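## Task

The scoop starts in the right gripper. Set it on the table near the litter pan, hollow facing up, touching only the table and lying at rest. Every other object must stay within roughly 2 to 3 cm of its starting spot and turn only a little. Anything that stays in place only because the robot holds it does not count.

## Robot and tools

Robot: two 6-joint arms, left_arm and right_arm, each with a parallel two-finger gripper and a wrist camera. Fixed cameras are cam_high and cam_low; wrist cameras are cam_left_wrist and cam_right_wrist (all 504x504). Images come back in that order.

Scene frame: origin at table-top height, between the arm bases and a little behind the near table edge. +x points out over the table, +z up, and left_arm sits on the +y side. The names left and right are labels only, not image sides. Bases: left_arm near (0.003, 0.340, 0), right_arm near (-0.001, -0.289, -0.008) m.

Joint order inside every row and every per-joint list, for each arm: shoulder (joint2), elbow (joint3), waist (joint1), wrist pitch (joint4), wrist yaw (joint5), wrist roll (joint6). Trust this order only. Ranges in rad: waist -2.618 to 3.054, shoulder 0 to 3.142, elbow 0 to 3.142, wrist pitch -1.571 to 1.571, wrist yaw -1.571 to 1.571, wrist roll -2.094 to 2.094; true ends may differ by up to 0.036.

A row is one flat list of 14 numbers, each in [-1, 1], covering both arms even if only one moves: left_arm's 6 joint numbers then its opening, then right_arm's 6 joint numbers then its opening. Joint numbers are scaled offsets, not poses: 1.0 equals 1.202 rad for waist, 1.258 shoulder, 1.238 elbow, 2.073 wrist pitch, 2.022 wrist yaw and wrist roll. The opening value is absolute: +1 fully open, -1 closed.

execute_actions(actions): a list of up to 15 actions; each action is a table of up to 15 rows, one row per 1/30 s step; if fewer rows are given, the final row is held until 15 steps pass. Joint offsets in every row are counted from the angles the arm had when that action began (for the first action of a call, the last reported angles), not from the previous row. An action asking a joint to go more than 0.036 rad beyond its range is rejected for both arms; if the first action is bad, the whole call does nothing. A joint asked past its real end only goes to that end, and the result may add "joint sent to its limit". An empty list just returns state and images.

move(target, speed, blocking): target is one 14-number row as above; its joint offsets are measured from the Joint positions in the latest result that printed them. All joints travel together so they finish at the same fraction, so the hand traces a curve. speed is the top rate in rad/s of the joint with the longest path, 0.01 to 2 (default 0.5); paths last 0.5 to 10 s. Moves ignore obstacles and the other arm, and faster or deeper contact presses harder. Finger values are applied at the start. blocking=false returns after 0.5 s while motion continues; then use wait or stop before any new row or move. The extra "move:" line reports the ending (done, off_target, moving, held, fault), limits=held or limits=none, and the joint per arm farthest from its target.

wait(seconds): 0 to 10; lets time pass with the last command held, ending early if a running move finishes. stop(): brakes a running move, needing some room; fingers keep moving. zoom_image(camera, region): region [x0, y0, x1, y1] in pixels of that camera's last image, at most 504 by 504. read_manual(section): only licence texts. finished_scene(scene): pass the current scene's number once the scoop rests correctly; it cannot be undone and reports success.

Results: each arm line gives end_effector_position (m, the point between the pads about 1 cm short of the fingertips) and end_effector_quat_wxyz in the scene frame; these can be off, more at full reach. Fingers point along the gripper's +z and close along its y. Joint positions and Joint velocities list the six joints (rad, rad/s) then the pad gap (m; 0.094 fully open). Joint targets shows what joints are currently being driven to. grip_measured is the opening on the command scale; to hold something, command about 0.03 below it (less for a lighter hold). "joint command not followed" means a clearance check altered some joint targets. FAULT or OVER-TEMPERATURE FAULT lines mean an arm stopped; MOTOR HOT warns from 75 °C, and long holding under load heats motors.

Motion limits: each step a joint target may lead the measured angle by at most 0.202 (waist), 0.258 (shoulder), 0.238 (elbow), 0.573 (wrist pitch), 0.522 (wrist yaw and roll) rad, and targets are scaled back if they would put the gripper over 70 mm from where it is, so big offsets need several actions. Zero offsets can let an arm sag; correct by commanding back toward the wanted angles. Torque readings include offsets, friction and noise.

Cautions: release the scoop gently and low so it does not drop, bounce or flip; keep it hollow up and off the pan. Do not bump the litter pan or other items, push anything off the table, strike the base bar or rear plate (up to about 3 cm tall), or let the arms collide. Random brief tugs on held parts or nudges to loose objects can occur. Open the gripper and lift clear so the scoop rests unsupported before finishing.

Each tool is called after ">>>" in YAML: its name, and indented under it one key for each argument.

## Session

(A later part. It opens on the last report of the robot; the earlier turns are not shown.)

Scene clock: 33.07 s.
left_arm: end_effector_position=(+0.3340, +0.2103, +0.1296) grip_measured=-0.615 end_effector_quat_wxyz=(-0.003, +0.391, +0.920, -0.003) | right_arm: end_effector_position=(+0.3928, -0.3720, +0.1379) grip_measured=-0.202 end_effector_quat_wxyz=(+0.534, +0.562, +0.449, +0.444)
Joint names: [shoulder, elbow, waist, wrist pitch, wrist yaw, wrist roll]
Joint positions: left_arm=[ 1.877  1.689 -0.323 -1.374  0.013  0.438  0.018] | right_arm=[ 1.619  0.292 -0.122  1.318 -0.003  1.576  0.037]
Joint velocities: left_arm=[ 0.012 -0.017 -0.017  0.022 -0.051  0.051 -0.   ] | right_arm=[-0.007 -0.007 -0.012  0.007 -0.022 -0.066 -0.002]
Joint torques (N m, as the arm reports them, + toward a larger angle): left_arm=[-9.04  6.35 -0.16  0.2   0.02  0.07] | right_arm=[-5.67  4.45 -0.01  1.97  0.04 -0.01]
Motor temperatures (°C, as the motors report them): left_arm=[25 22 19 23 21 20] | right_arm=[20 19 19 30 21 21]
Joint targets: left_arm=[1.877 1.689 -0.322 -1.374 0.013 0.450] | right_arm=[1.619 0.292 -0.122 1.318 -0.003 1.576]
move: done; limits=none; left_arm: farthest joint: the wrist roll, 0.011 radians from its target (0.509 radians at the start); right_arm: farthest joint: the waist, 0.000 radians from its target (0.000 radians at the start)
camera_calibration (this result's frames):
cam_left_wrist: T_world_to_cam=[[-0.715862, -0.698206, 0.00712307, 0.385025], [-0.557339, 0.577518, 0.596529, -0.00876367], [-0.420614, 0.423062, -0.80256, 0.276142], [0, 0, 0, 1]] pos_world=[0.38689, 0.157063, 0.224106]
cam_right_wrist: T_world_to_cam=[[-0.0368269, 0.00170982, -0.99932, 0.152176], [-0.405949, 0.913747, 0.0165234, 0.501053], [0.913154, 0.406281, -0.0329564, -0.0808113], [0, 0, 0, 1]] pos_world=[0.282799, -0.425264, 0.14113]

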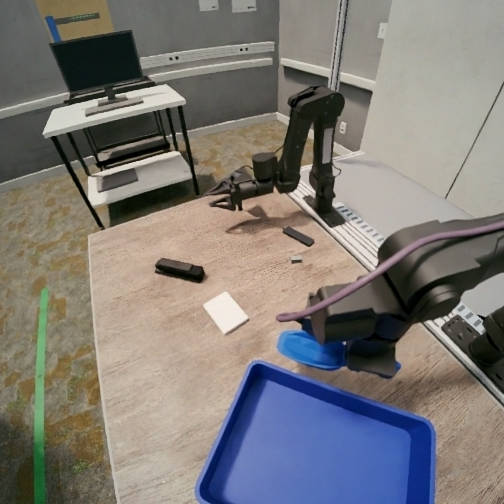

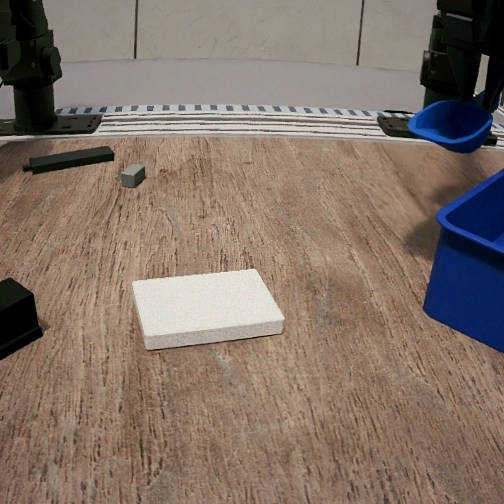

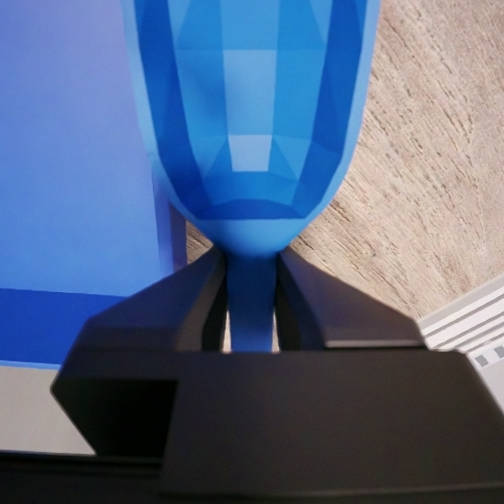

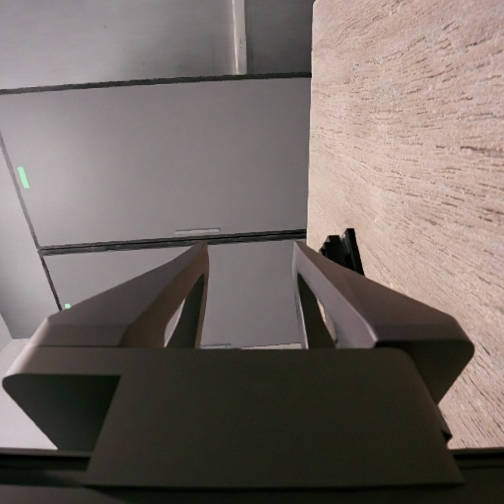

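>>> move:
  target: [0.04,-0.262,-0.04,0.17,0,-0.024,-0.66,0,0,0,0,0,0,-0.2]
  speed: 0.2

Scene clock: 36.80 s.
left_arm: end_effector_position=(+0.3250, +0.1993, +0.0388) grip_measured=-0.615 end_effector_quat_wxyz=(-0.009, +0.392, +0.920, -0.003) | right_arm: end_effector_position=(+0.3928, -0.3720, +0.1379) grip_measured=-0.202 end_effector_quat_wxyz=(+0.534, +0.562, +0.449, +0.444)
Joint names: [shoulder, elbow, waist, wrist pitch, wrist yaw, wrist roll]
Joint positions: left_arm=[ 1.919  1.382 -0.364 -1.035  0.013  0.4    0.018] | right_arm=[ 1.619  0.292 -0.122  1.318 -0.003  1.576  0.037]
Joint velocities: left_arm=[-0.012  0.007 -0.002  0.037  0.007 -0.066 -0.   ] | right_arm=[ 0.007  0.007  0.027  0.081 -0.037  0.022 -0.   ]
Joint torques (N m, as the arm reports them, + toward a larger angle): left_arm=[-8.61  5.04 -0.73  0.29  0.03 -0.13] | right_arm=[-5.67  4.46 -0.01  1.97  0.04 -0.01]
Motor temperatures (°C, as the motors report them): left_arm=[25 21 19 23 21 20] | right_arm=[20 19 19 30 21 21]
Joint targets: left_arm=[1.927 1.365 -0.371 -1.022 0.013 0.390] | right_arm=[1.619 0.292 -0.122 1.318 -0.003 1.576]
move: done; limits=none; left_arm: farthest joint: the elbow, 0.017 radians from its target (0.324 radians at the start); right_arm: farthest joint: the waist, 0.000 radians from its target (0.000 radians at the start)
camera_calibration (this result's frames):
cam_left_wrist: T_world_to_cam=[[-0.717308, -0.696659, 0.0116066, 0.371574], [-0.550016, 0.576387, 0.604367, 0.0442975], [-0.427728, 0.427134, -0.796621, 0.205448], [0, 0, 0, 1]] pos_world=[0.378773, 0.145574, 0.132579]
cam_right_wrist: T_world_to_cam=[[-0.0368269, 0.00170982, -0.99932, 0.152176], [-0.405949, 0.913747, 0.0165234, 0.501053], [0.913154, 0.406281, -0.0329564, -0.0808113], [0, 0, 0, 1]] pos_world=[0.282799, -0.425264, 0.14113]

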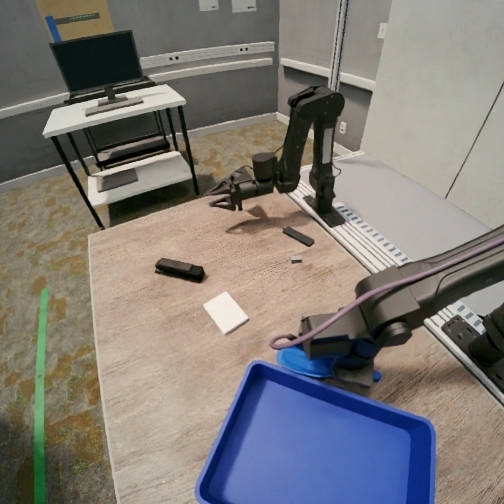

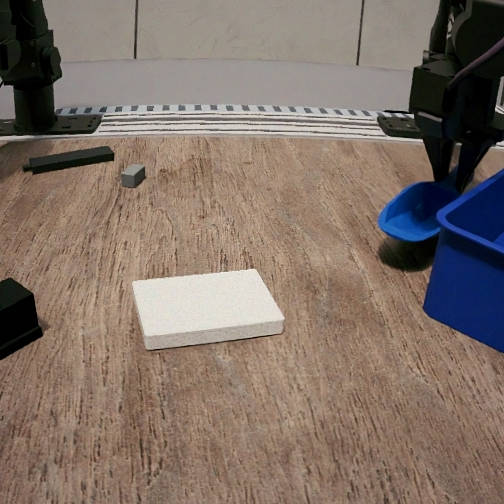

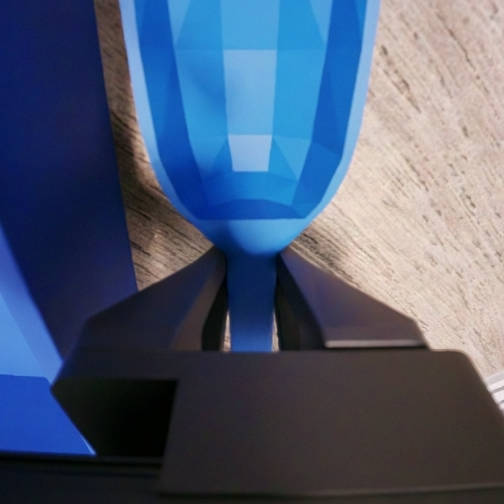

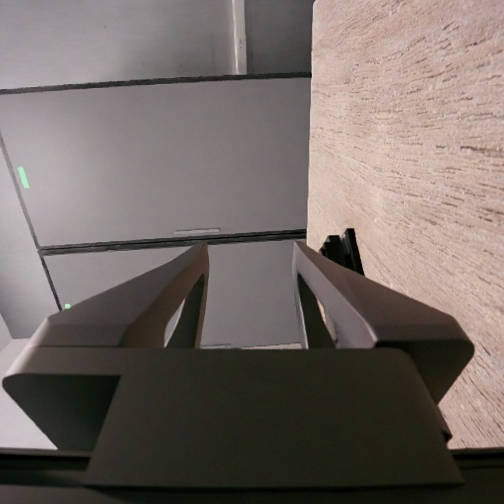

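>>> move:
  target: [0,-0.065,0,0.045,0,0,-0.66,0,0,0,0,0,0,-0.2]
  speed: 0.06

Scene clock: 39.67 s.
left_arm: end_effector_position=(+0.3274, +0.1983, +0.0278) grip_measured=-0.615 end_effector_quat_wxyz=(+0.004, +0.392, +0.920, -0.003) | right_arm: end_effector_position=(+0.3928, -0.3720, +0.1379) grip_measured=-0.202 end_effector_quat_wxyz=(+0.534, +0.562, +0.449, +0.444)
Joint names: [shoulder, elbow, waist, wrist pitch, wrist yaw, wrist roll]
Joint positions: left_arm=[ 1.919  1.336 -0.364 -0.963  0.013  0.4    0.018] | right_arm=[ 1.619  0.292 -0.122  1.318 -0.003  1.576  0.037]
Joint velocities: left_arm=[ 0.007 -0.007 -0.012  0.037  0.007 -0.066 -0.   ] | right_arm=[ 0.022  0.007  0.032 -0.037 -0.051 -0.066 -0.001]
Joint torques (N m, as the arm reports them, + toward a larger angle): left_arm=[-9.17  3.55 -0.03  0.48 -0.02 -0.04] | right_arm=[-5.68  4.45 -0.01  1.97  0.05 -0.01]
Motor temperatures (°C, as the motors report them): left_arm=[25 21 19 23 21 20] | right_arm=[20 19 19 30 21 21]
Joint targets: left_arm=[1.919 1.302 -0.364 -0.942 0.013 0.400] | right_arm=[1.619 0.292 -0.122 1.318 -0.003 1.576]
move: off_target (left_arm); limits=none; left_arm: farthest joint: the elbow, 0.034 radians from its target (0.080 radians at the start); right_arm: farthest joint: the waist, 0.000 radians from its target (0.000 radians at the start)
camera_calibration (this result's frames):
cam_left_wrist: T_world_to_cam=[[-0.717597, -0.696456, 0.00200105, 0.373034], [-0.563992, 0.582793, 0.585034, 0.0567135], [-0.408617, 0.41869, -0.811006, 0.193947], [0, 0, 0, 1]] pos_world=[0.378924, 0.145546, 0.123367]
cam_right_wrist: T_world_to_cam=[[-0.0368269, 0.00170982, -0.99932, 0.152176], [-0.405949, 0.913747, 0.0165234, 0.501053], [0.913154, 0.406281, -0.0329564, -0.0808113], [0, 0, 0, 1]] pos_world=[0.282799, -0.425264, 0.14113]

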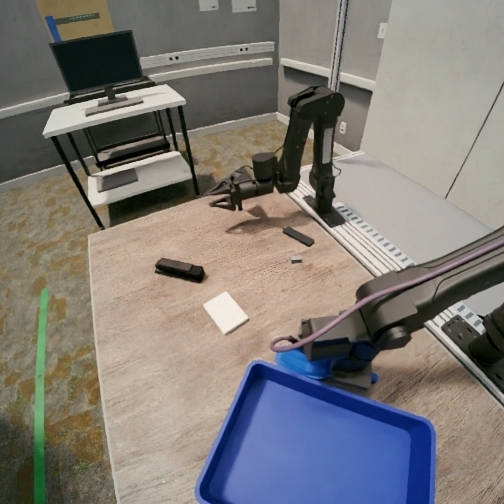

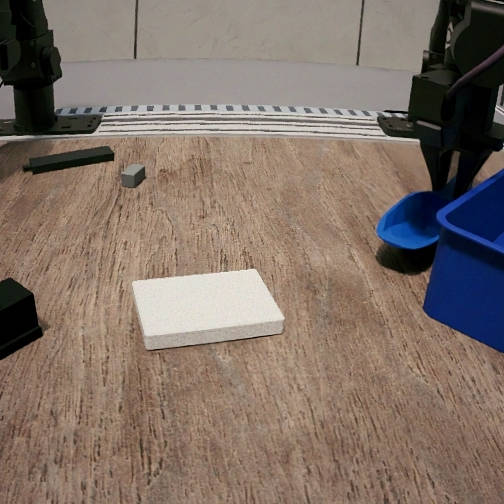

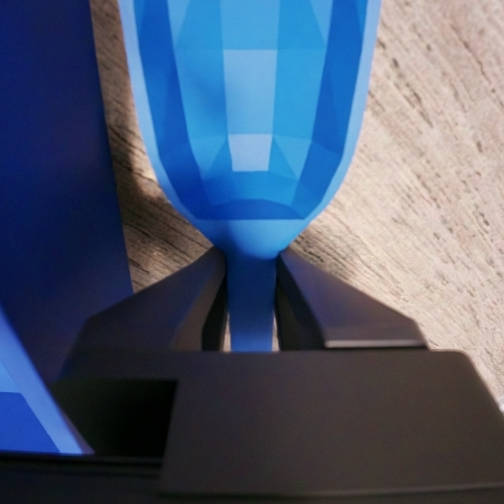

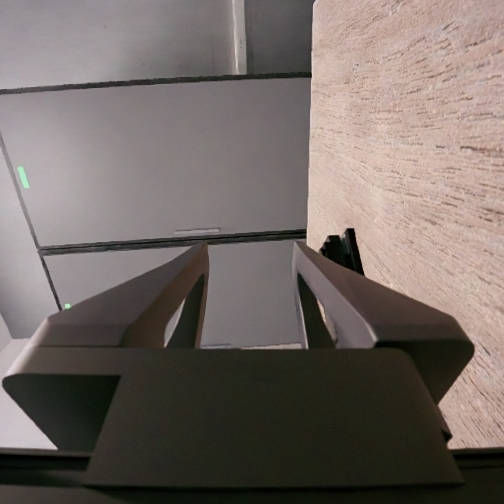

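Contact. Release.

>>> move:
  target: [0,0,0,0,0,0,-0.25,0,0,0,0,0,0,-0.2]

>>> move:
  target: [-0.08,0.3,0,-0.22,0,0,-0.25,0,0,0,0,0,0,-0.2]
  speed: 0.4

>>> wait:
  seconds: 3

Scene clock: 41.73 s.
left_arm: end_effector_position=(+0.3275, +0.1982, +0.0277) grip_measured=-0.252 end_effector_quat_wxyz=(+0.005, +0.392, +0.920, -0.003) | right_arm: end_effector_position=(+0.3928, -0.3720, +0.1379) grip_measured=-0.202 end_effector_quat_wxyz=(+0.534, +0.562, +0.449, +0.444)
Joint names: [shoulder, elbow, waist, wrist pitch, wrist yaw, wrist roll]
Joint positions: left_arm=[ 1.919  1.335 -0.364 -0.962  0.013  0.4    0.035] | right_arm=[ 1.619  0.292 -0.122  1.318 -0.003  1.576  0.037]
Joint velocities: left_arm=[ 0.002  0.002  0.002 -0.007 -0.037  0.007  0.   ] | right_arm=[-0.012  0.007 -0.002 -0.022 -0.037 -0.022  0.001]
Joint torques (N m, as the arm reports them, + toward a larger angle): left_arm=[-9.22  6.31 -0.1   0.24  0.   -0.08] | right_arm=[-5.67  4.46  0.    1.96  0.04 -0.01]
Motor temperatures (°C, as the motors report them): left_arm=[25 21 19 23 21 20] | right_arm=[20 19 19 30 21 21]
Joint targets: left_arm=[1.919 1.335 -0.364 -0.963 0.013 0.400] | right_arm=[1.619 0.292 -0.122 1.318 -0.003 1.576]
move: done; limits=none; left_arm: farthest joint: the elbow, 0.001 radians from its target (0.001 radians at the start); right_arm: farthest joint: the waist, 0.000 radians from its target (0.000 radians at the start)
camera_calibration (this result's frames):
cam_left_wrist: T_world_to_cam=[[-0.717599, -0.696454, 0.00185455, 0.373063], [-0.564196, 0.582883, 0.584748, 0.0568679], [-0.408331, 0.418569, -0.811213, 0.193844], [0, 0, 0, 1]] pos_world=[0.378947, 0.145537, 0.123303]
cam_right_wrist: T_world_to_cam=[[-0.0368269, 0.00170982, -0.99932, 0.152176], [-0.405949, 0.913747, 0.0165234, 0.501053], [0.913154, 0.406281, -0.0329564, -0.0808113], [0, 0, 0, 1]] pos_world=[0.282799, -0.425264, 0.14113]

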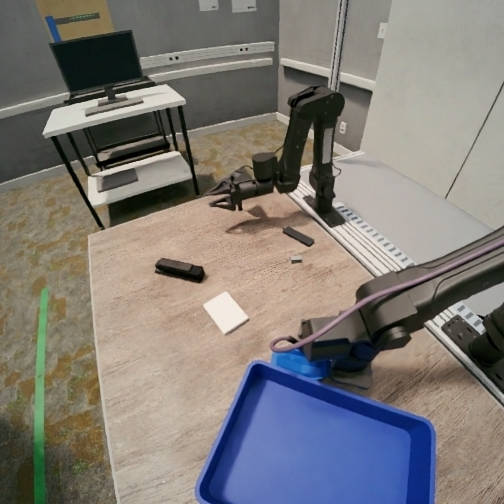

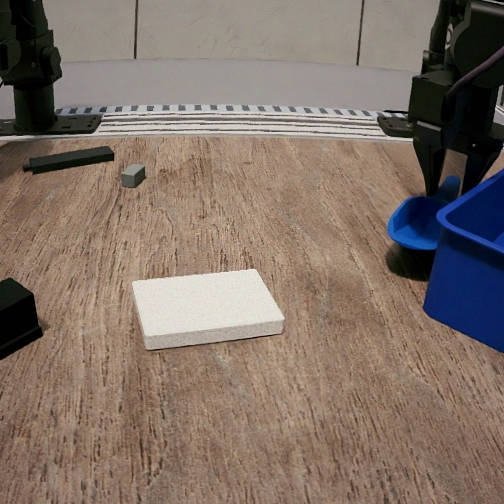

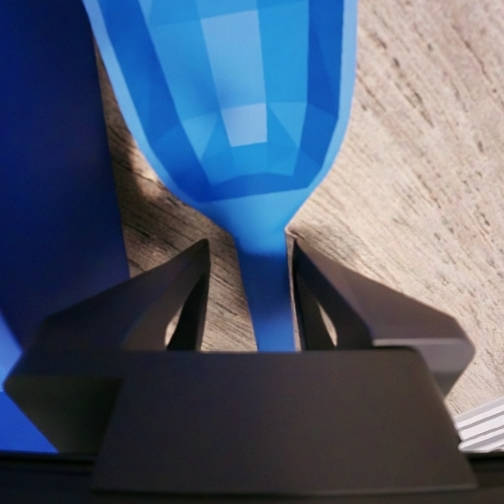

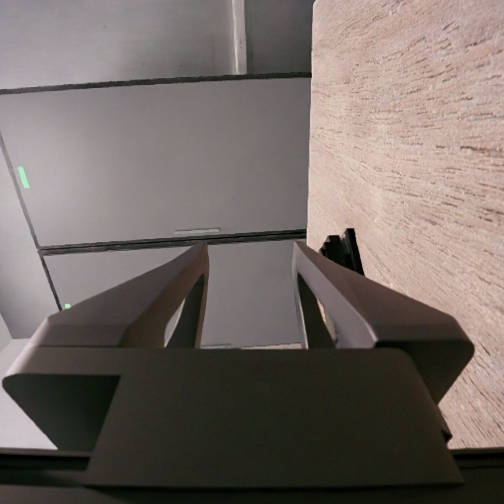

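Scene clock: 43.60 s.
left_arm: end_effector_position=(+0.3194, +0.2009, +0.1390) grip_measured=-0.252 end_effector_quat_wxyz=(-0.004, +0.392, +0.920, -0.003) | right_arm: end_effector_position=(+0.3928, -0.3720, +0.1379) grip_measured=-0.202 end_effector_quat_wxyz=(+0.534, +0.562, +0.449, +0.444)
Joint names: [shoulder, elbow, waist, wrist pitch, wrist yaw, wrist roll]
Joint positions: left_arm=[ 1.84   1.678 -0.364 -1.401  0.013  0.4    0.035] | right_arm=[ 1.619  0.292 -0.122  1.318 -0.003  1.576  0.037]
Joint velocities: left_arm=[ 0.002 -0.022  0.002  0.066  0.007  0.007 -0.   ] | right_arm=[-0.002 -0.022 -0.017 -0.007  0.022 -0.081 -0.001]
Joint torques (N m, as the arm reports them, + toward a larger angle): left_arm=[-10.81   8.77   0.02   0.04   0.02  -0.01] | right_arm=[-5.69  4.43 -0.01  1.96  0.04 -0.01]
Motor temperatures (°C, as the motors report them): left_arm=[25 22 19 23 21 20] | right_arm=[20 19 19 30 21 21]
Joint targets: left_arm=[1.819 1.707 -0.364 -1.418 0.013 0.400] | right_arm=[1.619 0.292 -0.122 1.318 -0.003 1.576]
move: off_target (left_arm); limits=none; left_arm: farthest joint: the elbow, 0.029 radians from its target (0.371 radians at the start); right_arm: farthest joint: the waist, 0.000 radians from its target (0.000 radians at the start)
camera_calibration (this result's frames):
cam_left_wrist: T_world_to_cam=[[-0.717438, -0.696573, 0.00829891, 0.367939], [-0.555153, 0.578897, 0.597231, -0.0181327], [-0.420819, 0.423869, -0.802027, 0.281335], [0, 0, 0, 1]] pos_world=[0.372298, 0.147544, 0.233414]
cam_right_wrist: T_world_to_cam=[[-0.0368269, 0.00170982, -0.99932, 0.152176], [-0.405949, 0.913747, 0.0165234, 0.501053], [0.913154, 0.406281, -0.0329564, -0.0808113], [0, 0, 0, 1]] pos_world=[0.282799, -0.425264, 0.14113]

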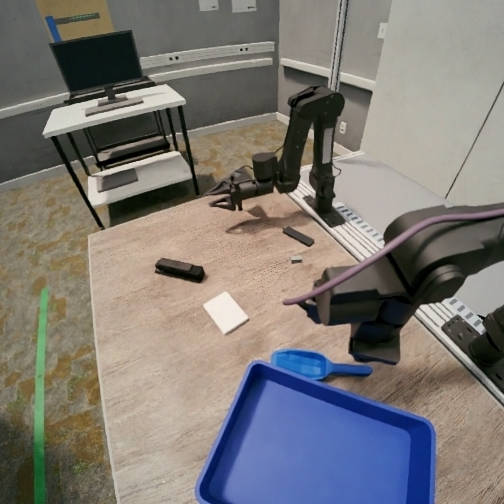

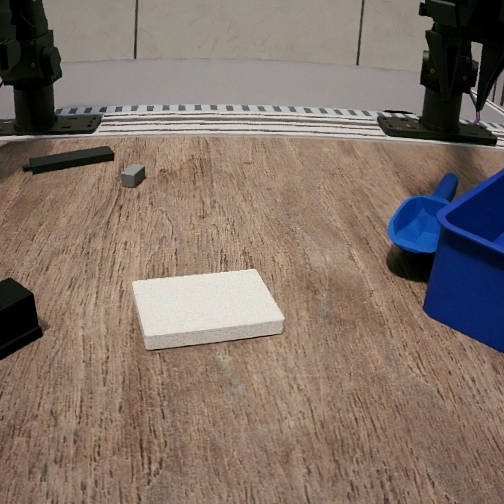

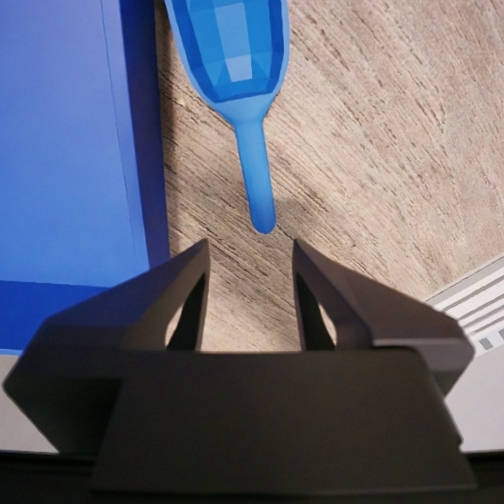

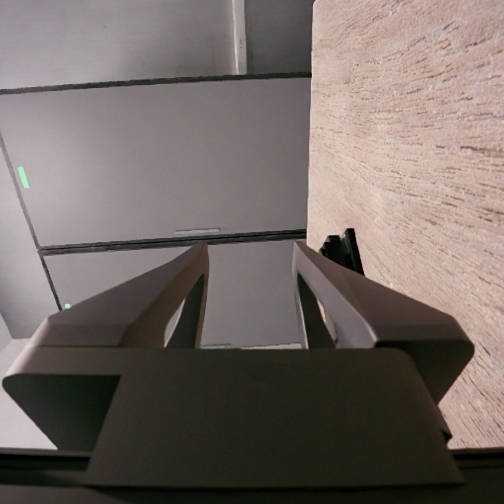

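Scene clock: 46.60 s.
left_arm: end_effector_position=(+0.3193, +0.2009, +0.1390) grip_measured=-0.252 end_effector_quat_wxyz=(-0.004, +0.392, +0.920, -0.003) | right_arm: end_effector_position=(+0.3928, -0.3720, +0.1379) grip_measured=-0.202 end_effector_quat_wxyz=(+0.534, +0.562, +0.449, +0.444)
Joint names: [shoulder, elbow, waist, wrist pitch, wrist yaw, wrist roll]
Joint positions: left_arm=[ 1.84   1.678 -0.364 -1.402  0.013  0.4    0.035] | right_arm=[ 1.619  0.292 -0.122  1.318 -0.003  1.576  0.037]
Joint velocities: left_arm=[-0.012  0.002  0.002 -0.022 -0.007 -0.007  0.   ] | right_arm=[ 0.022 -0.012 -0.012 -0.066  0.037 -0.066 -0.001]
Joint torques (N m, as the arm reports them, + toward a larger angle): left_arm=[-10.25   8.76  -0.13   0.    -0.01   0.  ] | right_arm=[-5.69  4.45  0.    1.97  0.04 -0.01]
Motor temperatures (°C, as the motors report them): left_arm=[25 22 19 23 21 20] | right_arm=[20 19 19 31 21 21]
Joint targets: left_arm=[1.819 1.707 -0.364 -1.418 0.013 0.400] | right_arm=[1.619 0.292 -0.122 1.318 -0.003 1.576]
wait: 3.00 s; at rest by 0.17 s
camera_calibration (this result's frames):
cam_left_wrist: T_world_to_cam=[[-0.717433, -0.696576, 0.00844533, 0.367881], [-0.554945, 0.578805, 0.597512, -0.0182904], [-0.421101, 0.423988, -0.801815, 0.28132], [0, 0, 0, 1]] pos_world=[0.372244, 0.147568, 0.233388]
cam_right_wrist: T_world_to_cam=[[-0.0368269, 0.00170982, -0.99932, 0.152176], [-0.405949, 0.913747, 0.0165234, 0.501053], [0.913154, 0.406281, -0.0329564, -0.0808113], [0, 0, 0, 1]] pos_world=[0.282799, -0.425264, 0.14113]

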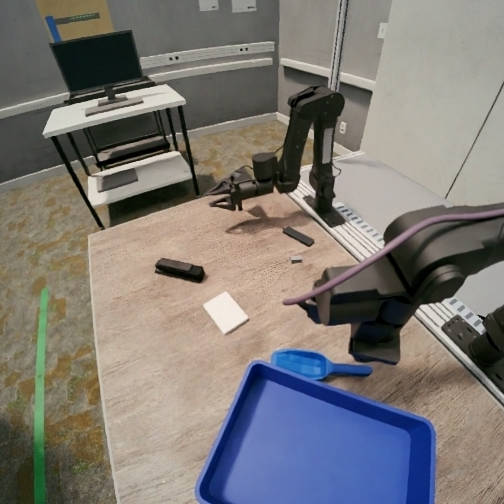

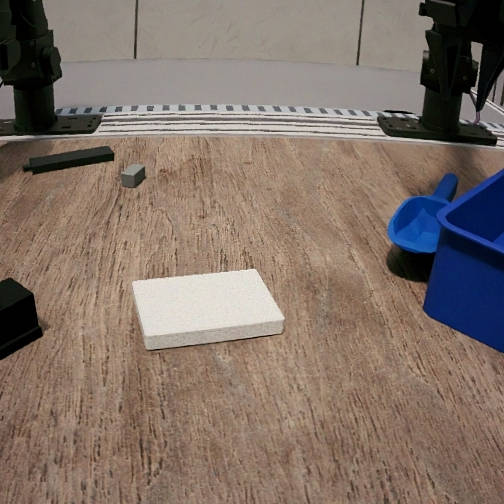

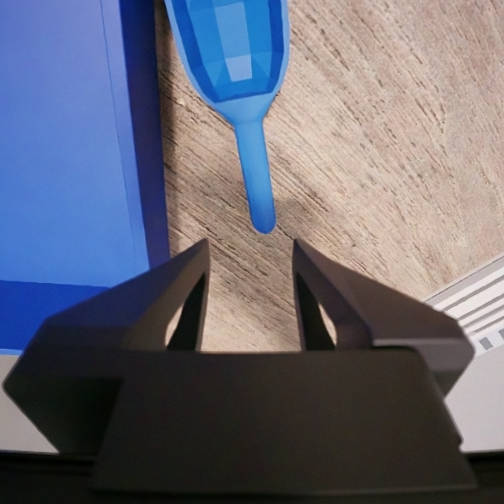

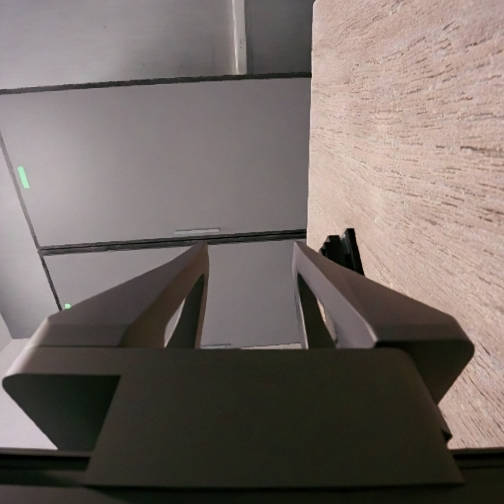

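It shifted toward the pan; checking the gap at the tip.

>>> move:
  target: [0,0,0,0.2,0,0,-0.25,0,0,0,0,0,0,-0.2]
  speed: 0.8

Scene clock: 52.20 s.
left_arm: end_effector_position=(+0.4094, +0.1620, +0.1582) grip_measured=-0.252 end_effector_quat_wxyz=(+0.197, +0.387, +0.901, -0.004) | right_arm: end_effector_position=(+0.3928, -0.3720, +0.1379) grip_measured=-0.202 end_effector_quat_wxyz=(+0.534, +0.562, +0.449, +0.444)
Joint names: [shoulder, elbow, waist, wrist pitch, wrist yaw, wrist roll]
Joint positions: left_arm=[ 1.84   1.678 -0.364 -0.996  0.013  0.4    0.035] | right_arm=[ 1.619  0.292 -0.122  1.318 -0.003  1.576  0.037]
Joint velocities: left_arm=[-0.012  0.007 -0.022 -0.066 -0.007 -0.022 -0.   ] | right_arm=[-0.002  0.012 -0.002 -0.066 -0.037  0.037 -0.001]
Joint torques (N m, as the arm reports them, + toward a larger angle): left_arm=[-9.55  7.08  0.01  1.08 -0.02 -0.04] | right_arm=[-5.68  4.46  0.01  1.97  0.04  0.  ]
Motor temperatures (°C, as the motors report them): left_arm=[25 22 19 23 21 20] | right_arm=[20 19 19 31 21 21]
Joint targets: left_arm=[1.840 1.678 -0.364 -0.987 0.013 0.400] | right_arm=[1.619 0.292 -0.122 1.318 -0.003 1.576]
move: done; limits=none; left_arm: farthest joint: the wrist pitch, 0.009 radians from its target (0.414 radians at the start); right_arm: farthest joint: the waist, 0.000 radians from its target (0.000 radians at the start)
camera_calibration (this result's frames):
cam_left_wrist: T_world_to_cam=[[-0.693896, -0.70552, -0.144049, 0.421212], [-0.714607, 0.650101, 0.258272, 0.150232], [-0.0885703, 0.282152, -0.955272, 0.262325], [0, 0, 0, 1]] pos_world=[0.422869, 0.125492, 0.272466]
cam_right_wrist: T_world_to_cam=[[-0.0368269, 0.00170982, -0.99932, 0.152176], [-0.405949, 0.913747, 0.0165234, 0.501053], [0.913154, 0.406281, -0.0329564, -0.0808113], [0, 0, 0, 1]] pos_world=[0.282799, -0.425264, 0.14113]

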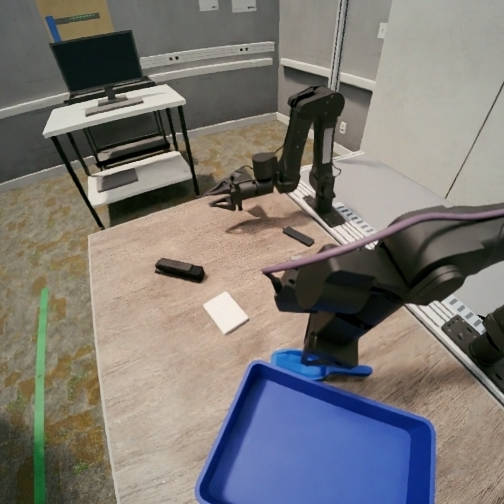

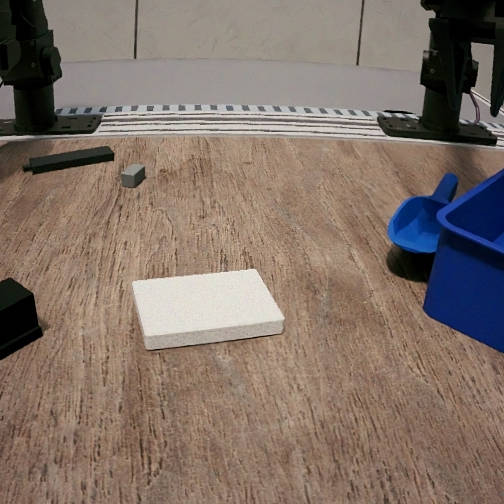

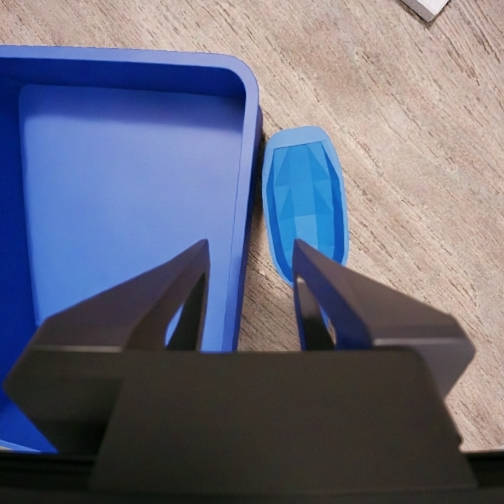

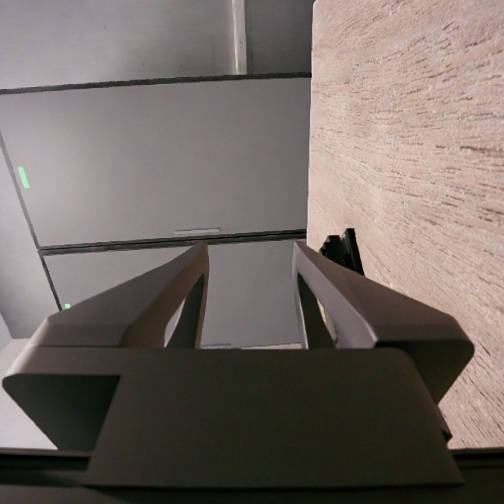

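A small gap remains.

>>> finished_scene:
  scene: 2

The scene is finished: the task was done.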